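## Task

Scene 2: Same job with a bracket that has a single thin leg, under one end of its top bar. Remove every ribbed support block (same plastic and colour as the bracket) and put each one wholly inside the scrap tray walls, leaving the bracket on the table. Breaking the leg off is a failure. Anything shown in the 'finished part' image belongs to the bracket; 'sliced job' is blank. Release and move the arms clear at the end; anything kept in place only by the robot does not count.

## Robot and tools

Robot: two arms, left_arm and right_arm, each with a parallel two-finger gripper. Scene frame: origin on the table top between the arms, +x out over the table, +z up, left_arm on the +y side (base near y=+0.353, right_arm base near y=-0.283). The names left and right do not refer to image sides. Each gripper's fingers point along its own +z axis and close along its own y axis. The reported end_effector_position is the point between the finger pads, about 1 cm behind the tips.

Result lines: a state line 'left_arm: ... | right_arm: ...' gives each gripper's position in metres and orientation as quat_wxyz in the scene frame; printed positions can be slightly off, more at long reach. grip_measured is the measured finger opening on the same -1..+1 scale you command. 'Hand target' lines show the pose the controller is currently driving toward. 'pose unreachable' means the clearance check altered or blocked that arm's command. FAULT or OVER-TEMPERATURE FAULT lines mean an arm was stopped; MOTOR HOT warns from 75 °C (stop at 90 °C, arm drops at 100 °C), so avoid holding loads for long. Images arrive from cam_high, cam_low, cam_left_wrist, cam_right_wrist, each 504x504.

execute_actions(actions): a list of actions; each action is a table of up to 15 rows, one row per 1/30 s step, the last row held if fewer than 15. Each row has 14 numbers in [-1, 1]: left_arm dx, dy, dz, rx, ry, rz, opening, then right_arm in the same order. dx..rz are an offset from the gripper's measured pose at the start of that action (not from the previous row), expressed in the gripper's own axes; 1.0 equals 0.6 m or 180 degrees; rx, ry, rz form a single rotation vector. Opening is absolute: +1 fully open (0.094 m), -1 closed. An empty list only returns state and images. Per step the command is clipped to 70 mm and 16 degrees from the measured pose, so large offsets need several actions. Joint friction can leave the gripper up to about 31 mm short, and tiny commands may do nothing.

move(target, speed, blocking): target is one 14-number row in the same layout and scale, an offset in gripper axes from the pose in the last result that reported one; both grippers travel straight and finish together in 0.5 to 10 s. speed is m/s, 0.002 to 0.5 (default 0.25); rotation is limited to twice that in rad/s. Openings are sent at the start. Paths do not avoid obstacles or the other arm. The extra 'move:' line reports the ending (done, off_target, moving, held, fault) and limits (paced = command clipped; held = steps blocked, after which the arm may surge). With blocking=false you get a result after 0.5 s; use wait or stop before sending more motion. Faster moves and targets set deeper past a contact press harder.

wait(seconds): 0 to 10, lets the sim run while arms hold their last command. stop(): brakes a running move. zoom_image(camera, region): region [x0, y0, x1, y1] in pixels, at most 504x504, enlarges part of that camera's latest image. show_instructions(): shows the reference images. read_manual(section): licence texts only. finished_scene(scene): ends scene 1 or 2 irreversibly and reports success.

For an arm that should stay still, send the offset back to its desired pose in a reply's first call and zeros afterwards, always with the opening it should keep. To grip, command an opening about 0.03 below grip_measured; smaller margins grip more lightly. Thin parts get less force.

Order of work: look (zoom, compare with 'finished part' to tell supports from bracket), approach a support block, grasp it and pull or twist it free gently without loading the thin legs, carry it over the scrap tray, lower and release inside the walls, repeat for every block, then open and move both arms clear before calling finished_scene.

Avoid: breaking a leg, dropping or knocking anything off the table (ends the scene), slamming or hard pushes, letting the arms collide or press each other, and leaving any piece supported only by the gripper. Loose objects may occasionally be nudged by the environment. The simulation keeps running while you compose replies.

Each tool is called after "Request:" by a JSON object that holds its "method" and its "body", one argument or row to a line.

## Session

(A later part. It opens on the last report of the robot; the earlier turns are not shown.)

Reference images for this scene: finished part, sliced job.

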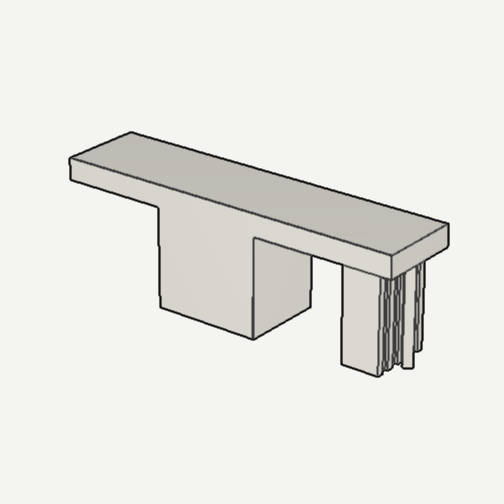

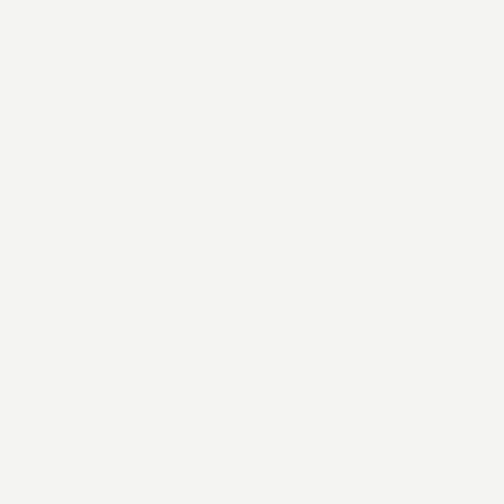

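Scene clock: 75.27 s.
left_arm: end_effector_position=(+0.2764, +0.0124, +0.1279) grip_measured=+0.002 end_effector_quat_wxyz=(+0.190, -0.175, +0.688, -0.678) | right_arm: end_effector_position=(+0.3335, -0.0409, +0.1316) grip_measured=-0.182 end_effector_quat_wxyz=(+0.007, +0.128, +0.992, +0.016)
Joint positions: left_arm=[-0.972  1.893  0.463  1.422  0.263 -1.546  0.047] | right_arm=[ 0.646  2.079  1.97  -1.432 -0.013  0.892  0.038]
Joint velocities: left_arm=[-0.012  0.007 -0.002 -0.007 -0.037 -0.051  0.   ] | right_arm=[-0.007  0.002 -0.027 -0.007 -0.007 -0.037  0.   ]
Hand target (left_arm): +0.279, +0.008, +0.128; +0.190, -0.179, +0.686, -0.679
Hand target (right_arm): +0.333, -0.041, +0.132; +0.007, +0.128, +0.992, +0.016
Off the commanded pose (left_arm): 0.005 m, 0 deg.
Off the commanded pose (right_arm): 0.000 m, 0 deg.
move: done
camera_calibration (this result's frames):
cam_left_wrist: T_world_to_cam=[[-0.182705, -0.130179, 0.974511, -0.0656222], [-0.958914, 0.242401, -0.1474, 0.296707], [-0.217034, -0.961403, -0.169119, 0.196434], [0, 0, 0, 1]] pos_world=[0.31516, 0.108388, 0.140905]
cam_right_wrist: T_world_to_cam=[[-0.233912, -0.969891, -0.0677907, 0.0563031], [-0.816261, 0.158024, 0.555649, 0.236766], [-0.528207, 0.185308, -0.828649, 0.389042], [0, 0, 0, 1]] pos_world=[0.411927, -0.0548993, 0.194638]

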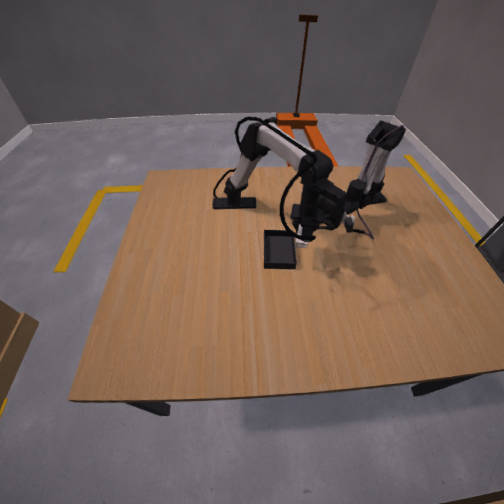

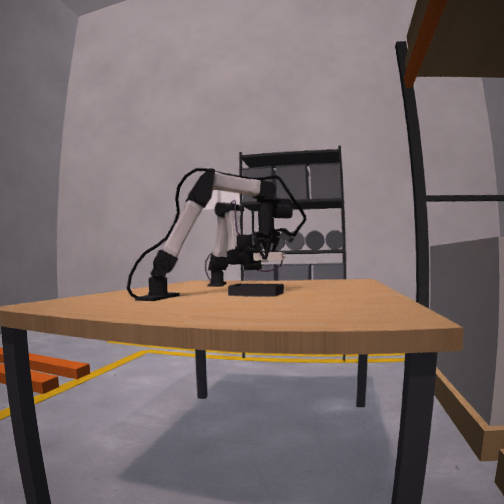

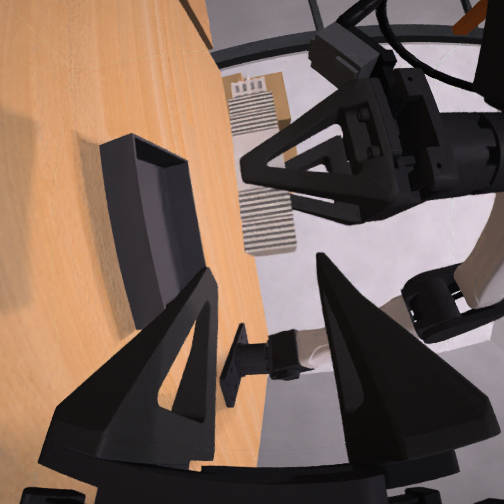

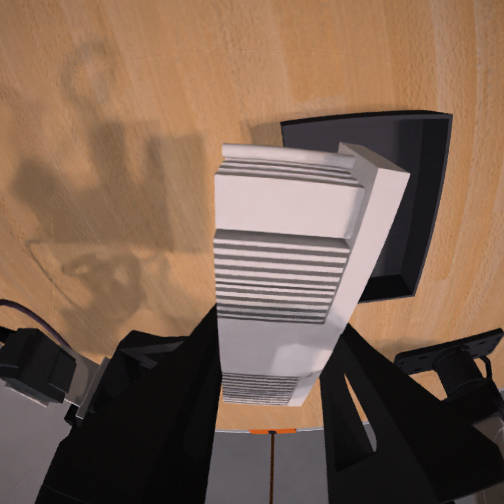

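Request:
{"method": "move", "body": {
  "target": [0.002,-0.002,0.065,0,0,0,-0.2,0,0,0,0,0,0,-0.4],
  "speed": 0.03
}}

Scene clock: 79.20 s.
left_arm: end_effector_position=(+0.2923, -0.0173, +0.1288) grip_measured=-0.198 end_effector_quat_wxyz=(+0.187, -0.174, +0.689, -0.678) | right_arm: end_effector_position=(+0.3335, -0.0409, +0.1316) grip_measured=-0.182 end_effector_quat_wxyz=(+0.007, +0.128, +0.992, +0.016)
Joint positions: left_arm=[-1.001  1.957  0.6    1.347  0.239 -1.546  0.038] | right_arm=[ 0.646  2.079  1.97  -1.432 -0.013  0.892  0.038]
Joint velocities: left_arm=[-0.007 -0.012 -0.012 -0.051  0.007 -0.037  0.   ] | right_arm=[-0.002 -0.017 -0.012 -0.095  0.066  0.051  0.   ]
Hand target (left_arm): +0.295, -0.022, +0.129; +0.190, -0.175, +0.688, -0.678
Hand target (right_arm): +0.333, -0.041, +0.132; +0.007, +0.128, +0.992, +0.016
Off the commanded pose (left_arm): 0.005 m, 0 deg.
Off the commanded pose (right_arm): 0.000 m, 0 deg.
move: done
camera_calibration (this result's frames):
cam_left_wrist: T_world_to_cam=[[-0.181789, -0.131148, 0.974553, -0.0676765], [-0.95776, 0.248187, -0.145257, 0.318696], [-0.222822, -0.959793, -0.170726, 0.173407], [0, 0, 0, 1]] pos_world=[0.33157, 0.078463, 0.141852]
cam_right_wrist: T_world_to_cam=[[-0.233912, -0.969891, -0.0677907, 0.0563031], [-0.816261, 0.158024, 0.555649, 0.236766], [-0.528207, 0.185308, -0.828649, 0.389042], [0, 0, 0, 1]] pos_world=[0.411927, -0.0548993, 0.194638]

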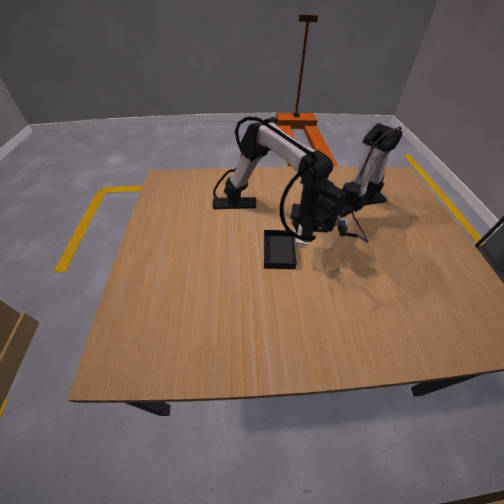

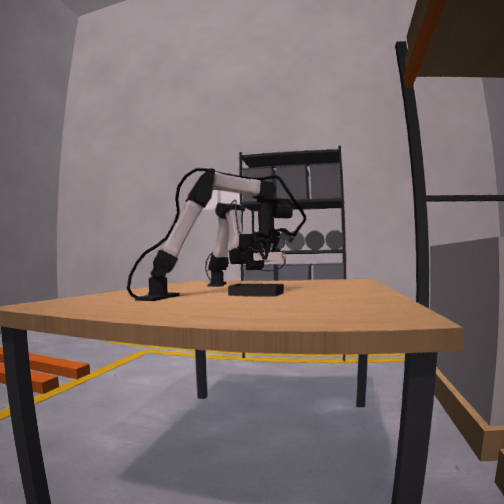

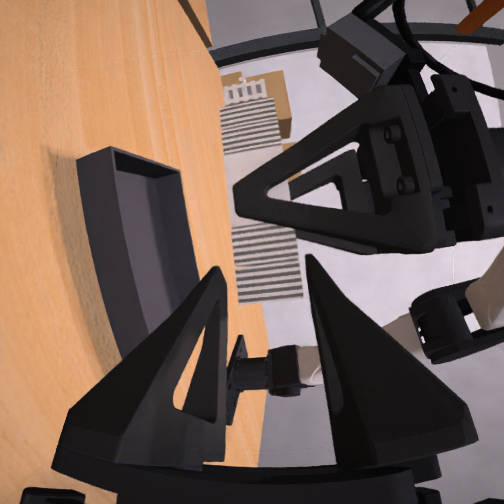

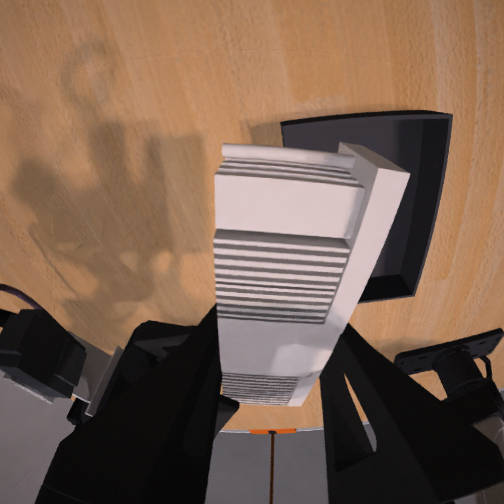

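Tip is just at the corner; go further.

Request:
{"method": "move", "body": {
  "target": [0.002,-0.005,0.028,0,0,0,-0.2,0,0,0,0,0,0,-0.4],
  "speed": 0.02
}}

Request:
{"method": "move", "body": {
  "target": [0,0,0,0,0,0,-0.65,0,0,0,0,0,0,-0.4]
}}

Scene clock: 82.43 s.
left_arm: end_effector_position=(+0.2969, -0.0278, +0.1305) grip_measured=-0.198 end_effector_quat_wxyz=(+0.184, -0.173, +0.691, -0.677) | right_arm: end_effector_position=(+0.3335, -0.0409, +0.1316) grip_measured=-0.182 end_effector_quat_wxyz=(+0.007, +0.128, +0.992, +0.016)
Joint positions: left_arm=[-1.01   1.969  0.648  1.305  0.236 -1.546  0.038] | right_arm=[ 0.646  2.079  1.97  -1.432 -0.013  0.892  0.038]
Joint velocities: left_arm=[ 0.012  0.007 -0.002 -0.007  0.066 -0.037 -0.001] | right_arm=[-0.007 -0.017  0.007  0.051 -0.051 -0.037 -0.   ]
Hand target (left_arm): +0.299, -0.032, +0.132; +0.187, -0.173, +0.689, -0.678
Hand target (right_arm): +0.333, -0.041, +0.132; +0.007, +0.128, +0.992, +0.016
Off the commanded pose (left_arm): 0.005 m, 0 deg.
Off the commanded pose (right_arm): 0.000 m, 0 deg.
move: done
camera_calibration (this result's frames):
cam_left_wrist: T_world_to_cam=[[-0.179027, -0.13395, 0.974683, -0.0707989], [-0.956839, 0.254228, -0.140811, 0.32532], [-0.22893, -0.957823, -0.173682, 0.166885], [0, 0, 0, 1]] pos_world=[0.336809, 0.0676574, 0.1438]
cam_right_wrist: T_world_to_cam=[[-0.233912, -0.969891, -0.0677907, 0.0563031], [-0.816261, 0.158024, 0.555649, 0.236766], [-0.528207, 0.185308, -0.828649, 0.389042], [0, 0, 0, 1]] pos_world=[0.411927, -0.0548993, 0.194638]

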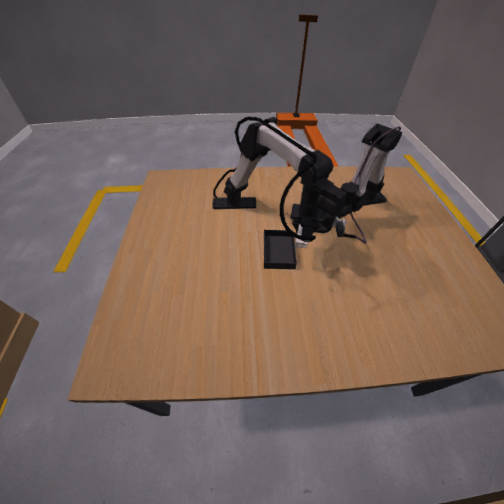

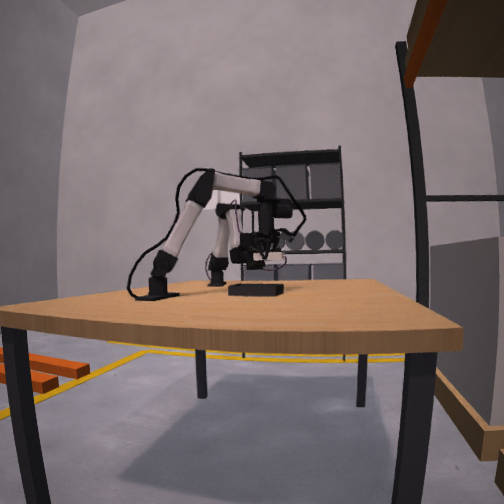

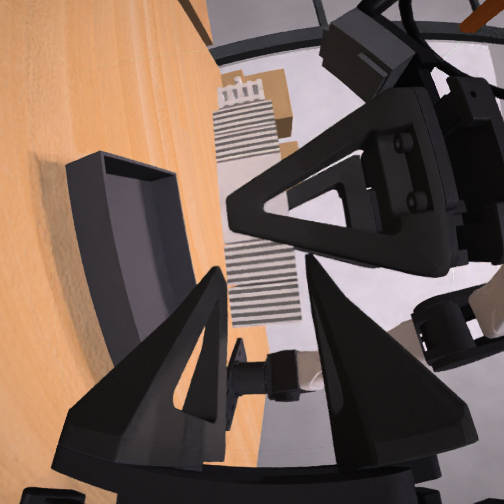

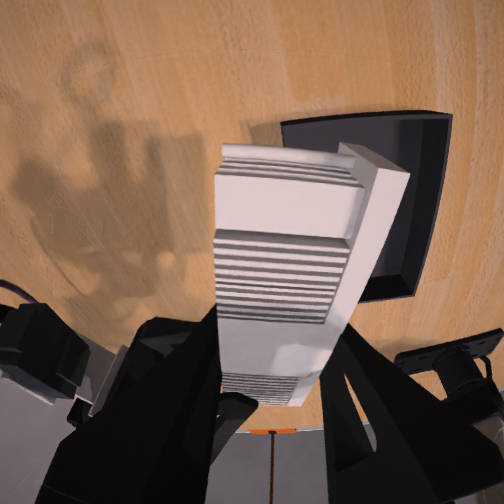

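Scene clock: 82.93 s.
left_arm: end_effector_position=(+0.2969, -0.0278, +0.1304) grip_measured=-0.427 end_effector_quat_wxyz=(+0.184, -0.173, +0.691, -0.677) | right_arm: end_effector_position=(+0.3334, -0.0408, +0.1316) grip_measured=-0.182 end_effector_quat_wxyz=(+0.006, +0.128, +0.992, +0.016)
Joint positions: left_arm=[-1.01   1.969  0.648  1.305  0.236 -1.546  0.027] | right_arm=[ 0.646  2.079  1.97  -1.432 -0.014  0.892  0.038]
Joint velocities: left_arm=[ 0.002 -0.002 -0.017  0.051 -0.007 -0.022  0.   ] | right_arm=[-0.007 -0.022 -0.017 -0.007 -0.066 -0.022  0.   ]
Hand target (left_arm): +0.297, -0.028, +0.130; +0.184, -0.173, +0.691, -0.677
Hand target (right_arm): +0.333, -0.041, +0.132; +0.007, +0.128, +0.992, +0.016
Off the commanded pose (left_arm): 0.000 m, 0 deg.
Off the commanded pose (right_arm): 0.000 m, 0 deg.
move: done
camera_calibration (this result's frames):
cam_left_wrist: T_world_to_cam=[[-0.178774, -0.134222, 0.974692, -0.070793], [-0.956875, 0.254267, -0.140492, 0.325276], [-0.228975, -0.957775, -0.173891, 0.166912], [0, 0, 0, 1]] pos_world=[0.336812, 0.0676548, 0.143724]
cam_right_wrist: T_world_to_cam=[[-0.23392, -0.969855, -0.0682807, 0.0564561], [-0.816014, 0.157663, 0.556115, 0.236526], [-0.528585, 0.185804, -0.828296, 0.389083], [0, 0, 0, 1]] pos_world=[0.411878, -0.0548305, 0.194595]

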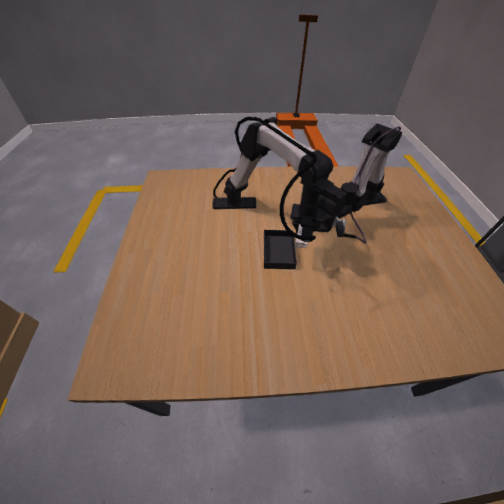

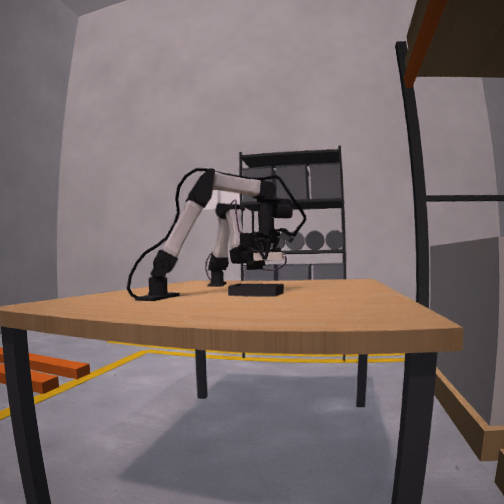

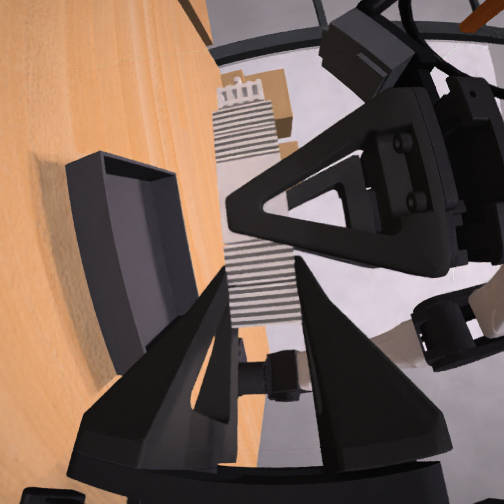

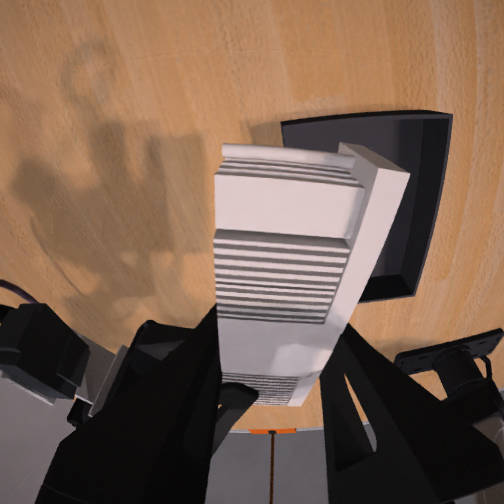

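Request:
{"method": "move", "body": {
  "target": [-0.015,0,-0.045,0,0,0,-0.65,-0.02,-0.045,0,-0.02,0,0,-0.4],
  "speed": 0.015
}}

Scene clock: 87.53 s.
left_arm: end_effector_position=(+0.2887, -0.0170, +0.1260) grip_measured=-0.427 end_effector_quat_wxyz=(+0.178, -0.158, +0.702, -0.671) | right_arm: end_effector_position=(+0.3256, -0.0327, +0.1251) grip_measured=-0.182 end_effector_quat_wxyz=(-0.016, +0.126, +0.989, +0.078)
Joint positions: left_arm=[-0.989  1.938  0.598  1.302  0.286 -1.521  0.027] | right_arm=[ 0.621  2.012  1.836 -1.314 -0.138  0.868  0.038]
Joint velocities: left_arm=[ 0.007 -0.012 -0.007 -0.037  0.007 -0.022 -0.   ] | right_arm=[-0.017 -0.012 -0.012  0.081 -0.066  0.051 -0.   ]
Hand target (left_arm): +0.292, -0.001, +0.131; +0.184, -0.173, +0.692, -0.677
Hand target (right_arm): +0.336, -0.069, +0.131; +0.008, +0.129, +0.991, +0.045
Off the commanded pose (left_arm): 0.018 m, 2 deg.
Off the commanded pose (right_arm): 0.040 m, 5 deg.
move: off_target (left_arm, right_arm)
camera_calibration (this result's frames):
cam_left_wrist: T_world_to_cam=[[-0.188302, -0.154657, 0.969857, -0.0634845], [-0.947917, 0.286932, -0.138288, 0.311743], [-0.256896, -0.945384, -0.200632, 0.186219], [0, 0, 0, 1]] pos_world=[0.331391, 0.0767814, 0.142043]
cam_right_wrist: T_world_to_cam=[[-0.232051, -0.954672, -0.186426, 0.0767573], [-0.800105, 0.0783446, 0.594721, 0.219973], [-0.553158, 0.287166, -0.782018, 0.383583], [0, 0, 0, 1]] pos_world=[0.405995, -0.0541077, 0.183455]

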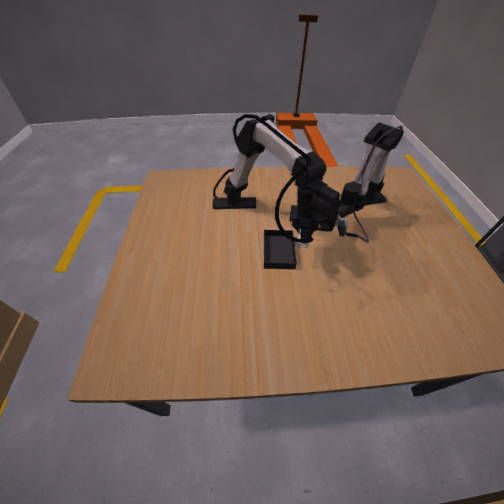

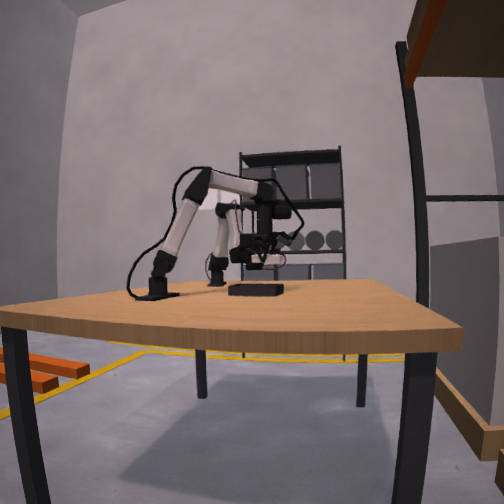

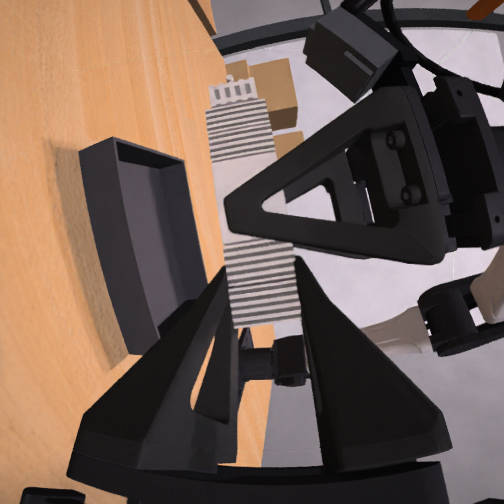

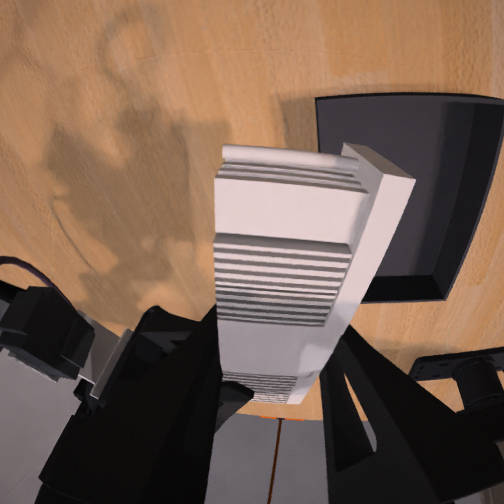

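Request:
{"method": "move", "body": {
  "target": [-0.01,0.03,-0.02,0.04,0,0.04,-0.65,-0.02,-0.07,-0.03,-0.04,0,0,-0.4],
  "speed": 0.02
}}

Scene clock: 94.90 s.
left_arm: end_effector_position=(+0.2908, -0.0070, +0.1161) grip_measured=-0.427 end_effector_quat_wxyz=(+0.225, -0.107, +0.683, -0.687) | right_arm: end_effector_position=(+0.3274, -0.0766, +0.1353) grip_measured=-0.184 end_effector_quat_wxyz=(-0.012, +0.129, +0.983, +0.132)
Joint positions: left_arm=[-0.956  2.071  0.572  1.546  0.328 -1.426  0.027] | right_arm=[ 0.482  1.857  1.648 -1.228 -0.232  0.747  0.038]
Joint velocities: left_arm=[-0.012 -0.002  0.022 -0.081 -0.051  0.007  0.001] | right_arm=[ 0.007  0.022  0.012  0.022 -0.037 -0.022  0.   ]
Hand target (left_arm): +0.289, -0.003, +0.109; +0.223, -0.105, +0.687, -0.683
Hand target (right_arm): +0.327, -0.079, +0.137; -0.007, +0.126, +0.982, +0.139
Off the commanded pose (left_arm): 0.009 m, 3 deg.
Off the commanded pose (right_arm): 0.002 m, 1 deg.
joint sent to its limit (left arm) — the command would take joint 4 (wrist pitch) past its upper limit, so that joint was sent only as far as its limit.
move: off_target (left_arm)
camera_calibration (this result's frames):
cam_left_wrist: T_world_to_cam=[[-0.328026, -0.137216, 0.93465, -0.0071151], [-0.915267, 0.291084, -0.278489, 0.316315], [-0.233849, -0.946806, -0.221072, 0.18994], [0, 0, 0, 1]] pos_world=[0.331596, 0.0867853, 0.136731]
cam_right_wrist: T_world_to_cam=[[-0.236658, -0.92655, -0.2924, 0.0551615], [-0.812345, 0.0235999, 0.582699, 0.220234], [-0.533, 0.37543, -0.758264, 0.402111], [0, 0, 0, 1]] pos_world=[0.406286, -0.105052, 0.192706]

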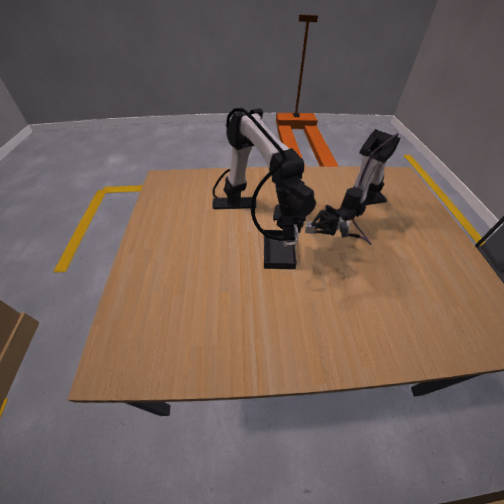

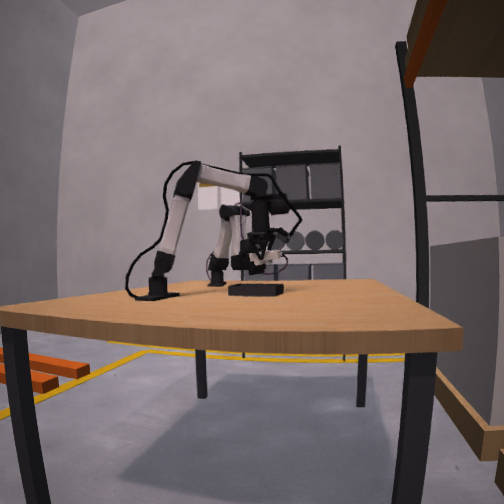

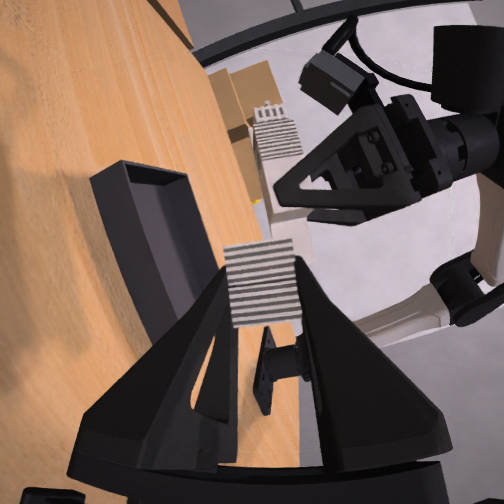

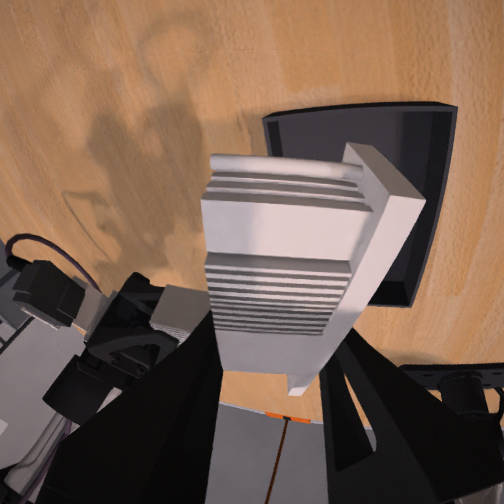

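Request:
{"method": "move", "body": {
  "target": [0,-0.02,0,-0.03,0,0.46,-0.6,-0.14,-0.52,-0.127,0.085,0,0,-0.4],
  "speed": 0.3
}}

Request:
{"method": "move", "body": {
  "target": [0.04,-0.08,0.05,0,0.27,0,-0.6,0,0,0.14,0,0,0,-0.4],
  "speed": 0.2
}}

Scene clock: 106.93 s.
left_arm: end_effector_position=(+0.2926, -0.0091, +0.1244) grip_measured=-0.427 end_effector_quat_wxyz=(+0.614, +0.361, +0.614, -0.340) | right_arm: end_effector_position=(+0.3211, -0.4088, +0.1259) grip_measured=-0.184 end_effector_quat_wxyz=(-0.023, +0.129, +0.991, +0.001)
Joint positions: left_arm=[-0.99   1.958  0.572  1.371  0.233  0.029  0.027] | right_arm=[-0.363  1.864  1.645 -1.396  0.01  -0.115  0.038]
Joint velocities: left_arm=[ 0.002 -0.007  0.012  0.007 -0.037  0.051  0.001] | right_arm=[-0.017  0.007 -0.002 -0.081  0.007  0.066 -0.   ]
Hand target (left_arm): +0.289, -0.007, +0.128; +0.617, +0.362, +0.612, -0.336
Hand target (right_arm): +0.323, -0.412, +0.124; -0.030, +0.126, +0.992, -0.001
Off the commanded pose (left_arm): 0.005 m, 1 deg.
Off the commanded pose (right_arm): 0.007 m, 1 deg.
move: done
camera_calibration (this result's frames):
cam_left_wrist: T_world_to_cam=[[-0.833233, -0.504674, -0.225893, 0.274309], [-0.221614, 0.679115, -0.699778, 0.173869], [0.506567, -0.533017, -0.677704, 0.0341144], [0, 0, 0, 1]] pos_world=[0.249814, 0.0385431, 0.206754]
cam_right_wrist: T_world_to_cam=[[-0.238895, -0.970527, -0.0317375, -0.306936], [-0.779821, 0.172272, 0.601832, 0.276341], [-0.578627, 0.168525, -0.797992, 0.451407], [0, 0, 0, 1]] pos_world=[0.403367, -0.421569, 0.184167]

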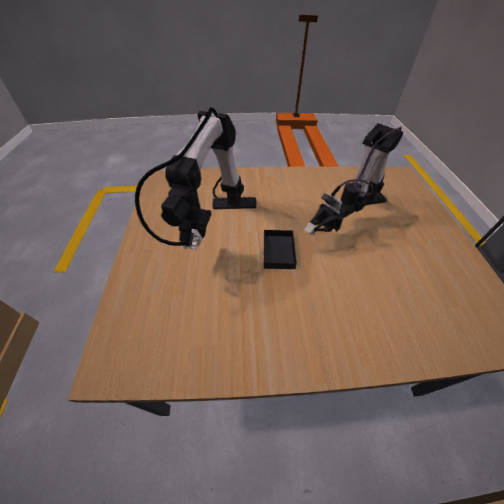

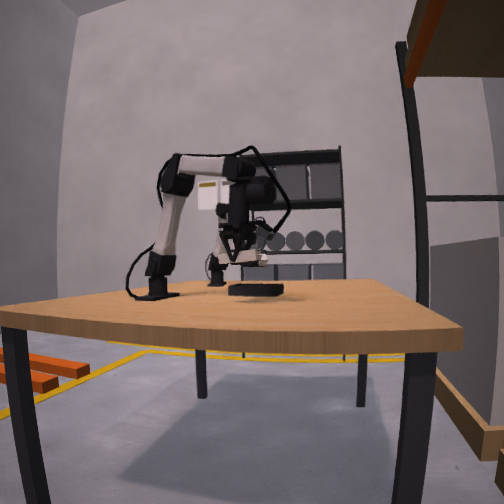

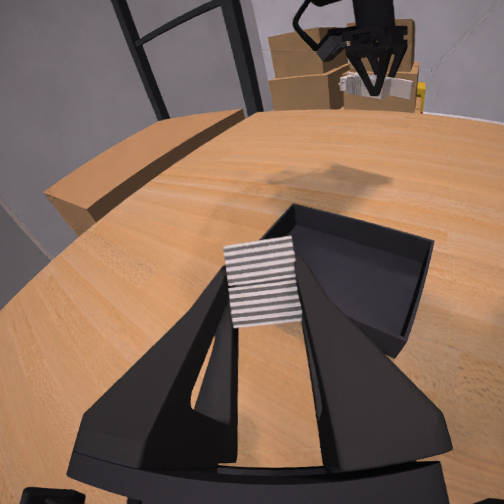

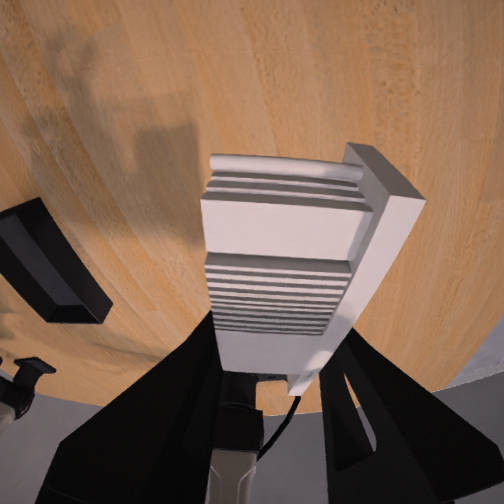

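Scene clock: 109.77 s.
left_arm: end_effector_position=(+0.2641, -0.0533, +0.0964) grip_measured=-0.427 end_effector_quat_wxyz=(+0.301, +0.474, +0.811, -0.166) | right_arm: end_effector_position=(+0.3209, -0.4087, +0.0560) grip_measured=-0.184 end_effector_quat_wxyz=(-0.007, +0.130, +0.992, -0.003)
Joint positions: left_arm=[-1.167  1.836  1.257 -0.291  0.032  0.064  0.027] | right_arm=[-0.363  1.864  1.366 -1.085  0.01  -0.115  0.038]
Joint velocities: left_arm=[ 0.007 -0.012 -0.012  0.007 -0.007 -0.022 -0.   ] | right_arm=[-0.007  0.022 -0.002 -0.095 -0.022 -0.066 -0.001]
Hand target (left_arm): +0.266, -0.058, +0.100; +0.306, +0.471, +0.811, -0.164
Hand target (right_arm): +0.316, -0.408, +0.042; -0.023, +0.130, +0.991, +0.001
Off the commanded pose (left_arm): 0.007 m, 1 deg.
Off the commanded pose (right_arm): 0.015 m, 2 deg.
move: off_target (right_arm)
camera_calibration (this result's frames):
cam_left_wrist: T_world_to_cam=[[-0.919726, -0.359995, -0.15655, 0.245691], [-0.373604, 0.925126, 0.0675328, 0.157261], [0.120517, 0.1206, -0.985358, 0.172418], [0, 0, 0, 1]] pos_world=[0.263942, -0.0778318, 0.197737]
cam_right_wrist: T_world_to_cam=[[-0.237994, -0.970882, -0.0273359, -0.309804], [-0.797791, 0.179356, 0.575639, 0.328329], [-0.553975, 0.158807, -0.817247, 0.384728], [0, 0, 0, 1]] pos_world=[0.401336, -0.420768, 0.11695]

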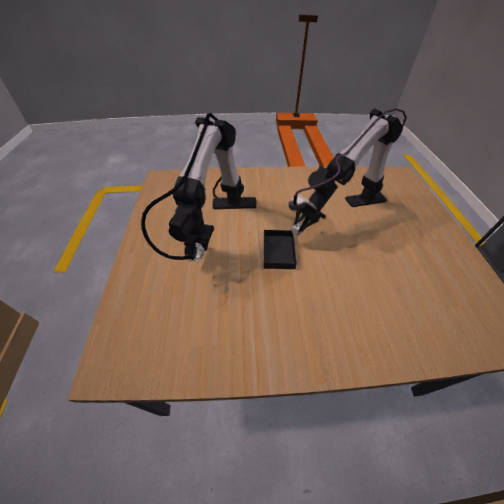

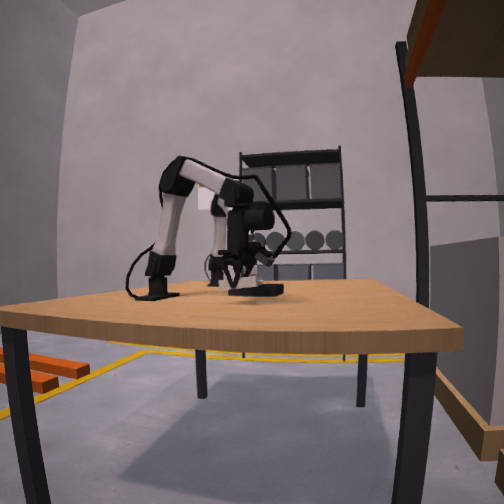

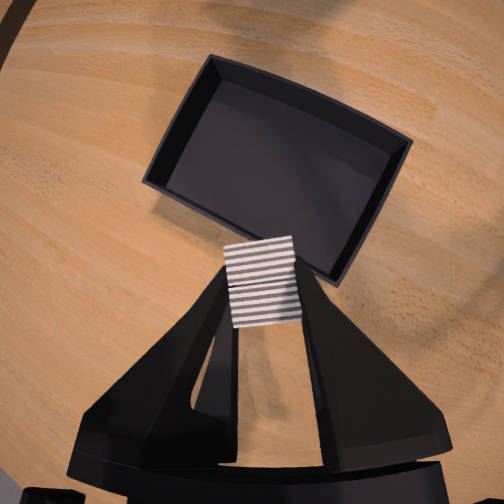

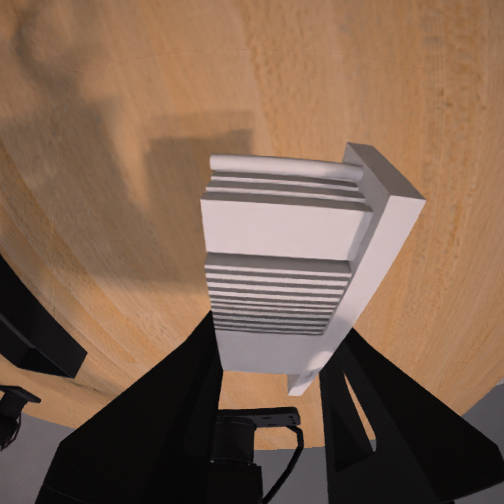

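Request:
{"method": "move", "body": {
  "target": [-0.05,-0.03,0.045,0,0,0,-0.6,0,0,0.05,0,0,0,-0.4],
  "speed": 0.1
}}

Request:
{"method": "move", "body": {
  "target": [0.03,-0.02,0.085,0,0,0,-0.6,0,0,0.045,0,0,0,-0.4],
  "speed": 0.05
}}

Scene clock: 118.03 s.
left_arm: end_effector_position=(+0.2668, -0.0927, +0.0914) grip_measured=-0.427 end_effector_quat_wxyz=(+0.296, +0.477, +0.811, -0.167) | right_arm: end_effector_position=(+0.3248, -0.4102, +0.0413) grip_measured=-0.184 end_effector_quat_wxyz=(+0.010, +0.130, +0.991, -0.007)
Joint positions: left_arm=[-1.211  1.971  1.425 -0.332  0.012  0.033  0.027] | right_arm=[-0.363  1.864  1.305 -0.989  0.01  -0.115  0.038]
Joint velocities: left_arm=[-0.027  0.012 -0.017 -0.066 -0.007 -0.051  0.   ] | right_arm=[ 0.002 -0.007 -0.032 -0.051  0.022 -0.037 -0.   ]
Hand target (left_arm): +0.269, -0.097, +0.095; +0.301, +0.474, +0.811, -0.165
Hand target (right_arm): +0.320, -0.408, +0.026; -0.007, +0.130, +0.992, -0.003
Off the commanded pose (left_arm): 0.006 m, 1 deg.
Off the commanded pose (right_arm): 0.016 m, 2 deg.
move: off_target (right_arm)
camera_calibration (this result's frames):
cam_left_wrist: T_world_to_cam=[[-0.923794, -0.352082, -0.150478, 0.23451], [-0.365759, 0.927697, 0.0748299, 0.192496], [0.113251, 0.124166, -0.985777, 0.174285], [0, 0, 0, 1]] pos_world=[0.267308, -0.117652, 0.192691]
cam_right_wrist: T_world_to_cam=[[-0.237187, -0.9712, -0.0226464, -0.311352], [-0.815925, 0.186505, 0.54725, 0.35015], [-0.527265, 0.148278, -0.836663, 0.362896], [0, 0, 0, 1]] pos_world=[0.40319, -0.421499, 0.104952]

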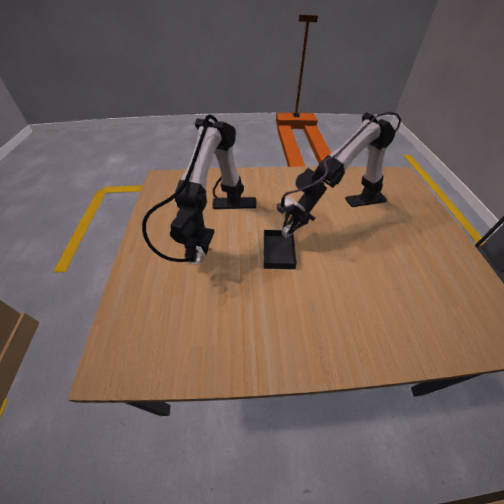

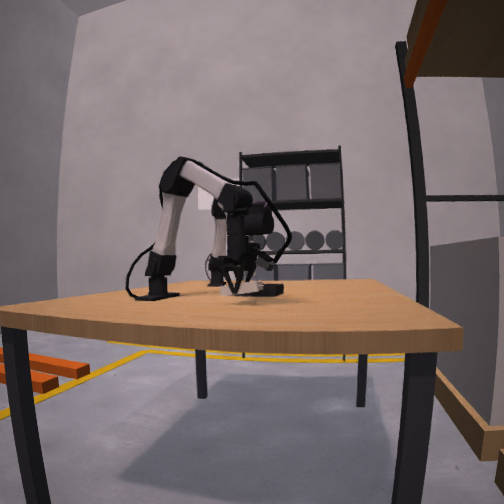

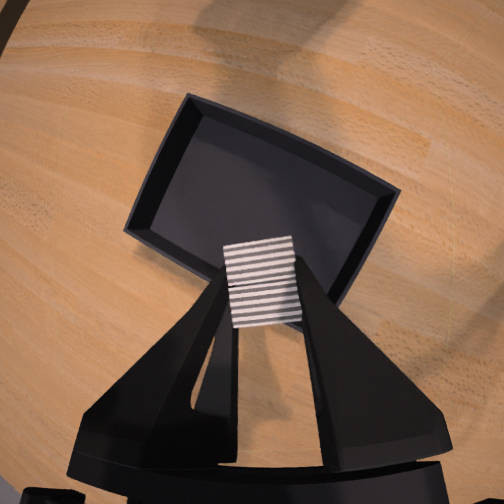

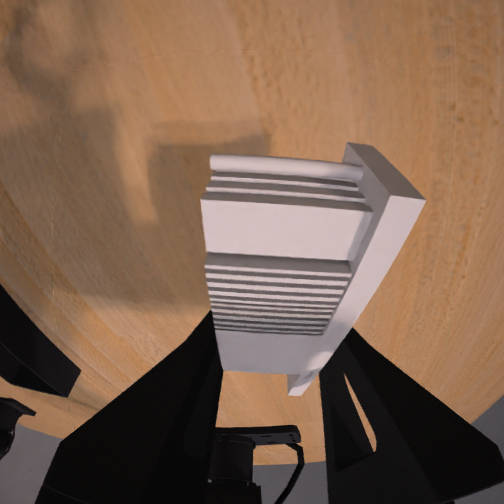

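Scene clock: 119.50 s.
left_arm: end_effector_position=(+0.2669, -0.1132, +0.0438) grip_measured=-0.427 end_effector_quat_wxyz=(+0.291, +0.479, +0.811, -0.168) | right_arm: end_effector_position=(+0.3298, -0.4122, +0.0269) grip_measured=-0.184 end_effector_quat_wxyz=(+0.023, +0.130, +0.991, -0.011)
Joint positions: left_arm=[-1.233  2.103  1.425 -0.207  0.007  0.018  0.027] | right_arm=[-0.363  1.879  1.263 -0.906  0.01  -0.115  0.038]
Joint velocities: left_arm=[-0.002 -0.002 -0.017  0.007  0.066 -0.022 -0.   ] | right_arm=[ 0.017 -0.012  0.022 -0.051 -0.007  0.022  0.   ]
Hand target (left_arm): +0.266, -0.115, +0.041; +0.295, +0.477, +0.811, -0.167
Hand target (right_arm): +0.325, -0.410, +0.015; +0.010, +0.130, +0.991, -0.007
Off the commanded pose (left_arm): 0.004 m, 1 deg.
Off the commanded pose (right_arm): 0.013 m, 2 deg.
move: off_target (right_arm)
camera_calibration (this result's frames):
cam_left_wrist: T_world_to_cam=[[-0.92711, -0.345842, -0.144431, 0.221574], [-0.359362, 0.929717, 0.0805388, 0.213441], [0.106426, 0.126571, -0.986232, 0.131941], [0, 0, 0, 1]] pos_world=[0.268084, -0.138509, 0.144936]
cam_right_wrist: T_world_to_cam=[[-0.236676, -0.971401, -0.0190722, -0.312749], [-0.829058, 0.191681, 0.525282, 0.369508], [-0.506604, 0.140133, -0.850714, 0.343955], [0, 0, 0, 1]] pos_world=[0.406573, -0.422833, 0.092547]

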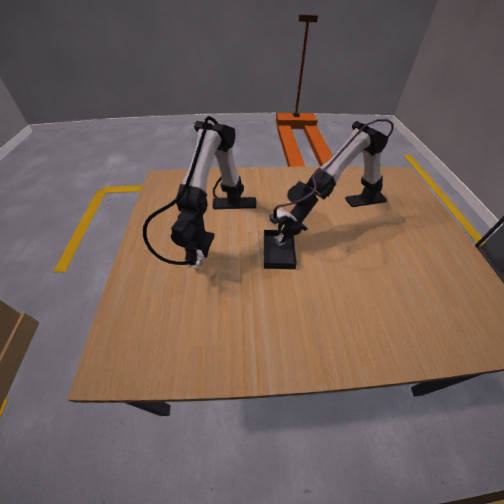

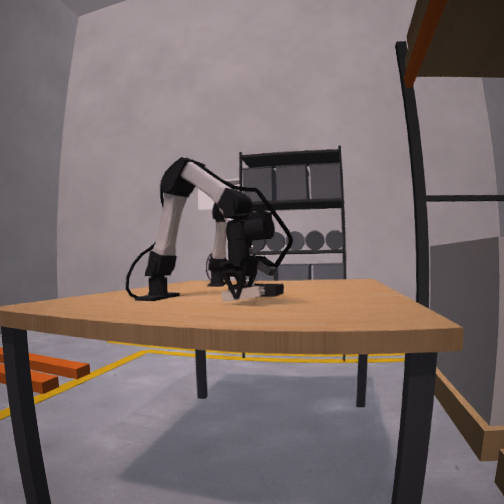

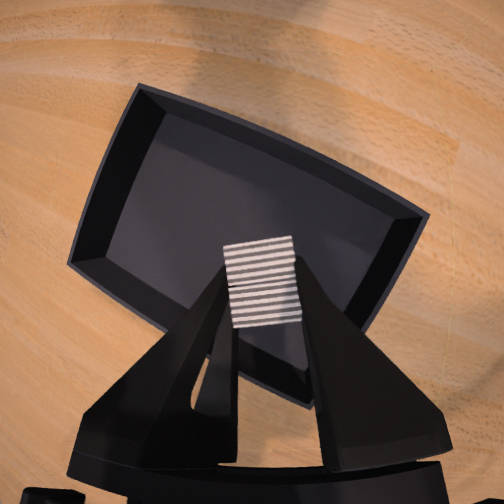

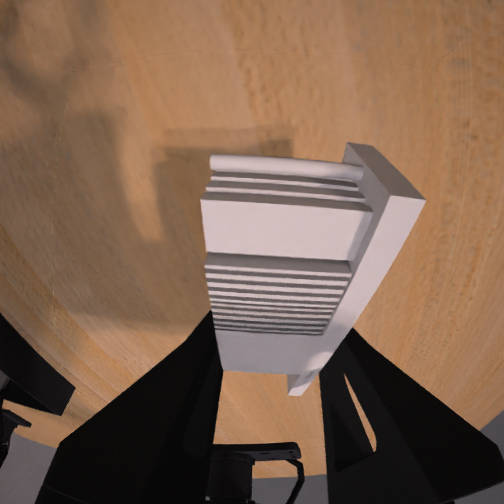

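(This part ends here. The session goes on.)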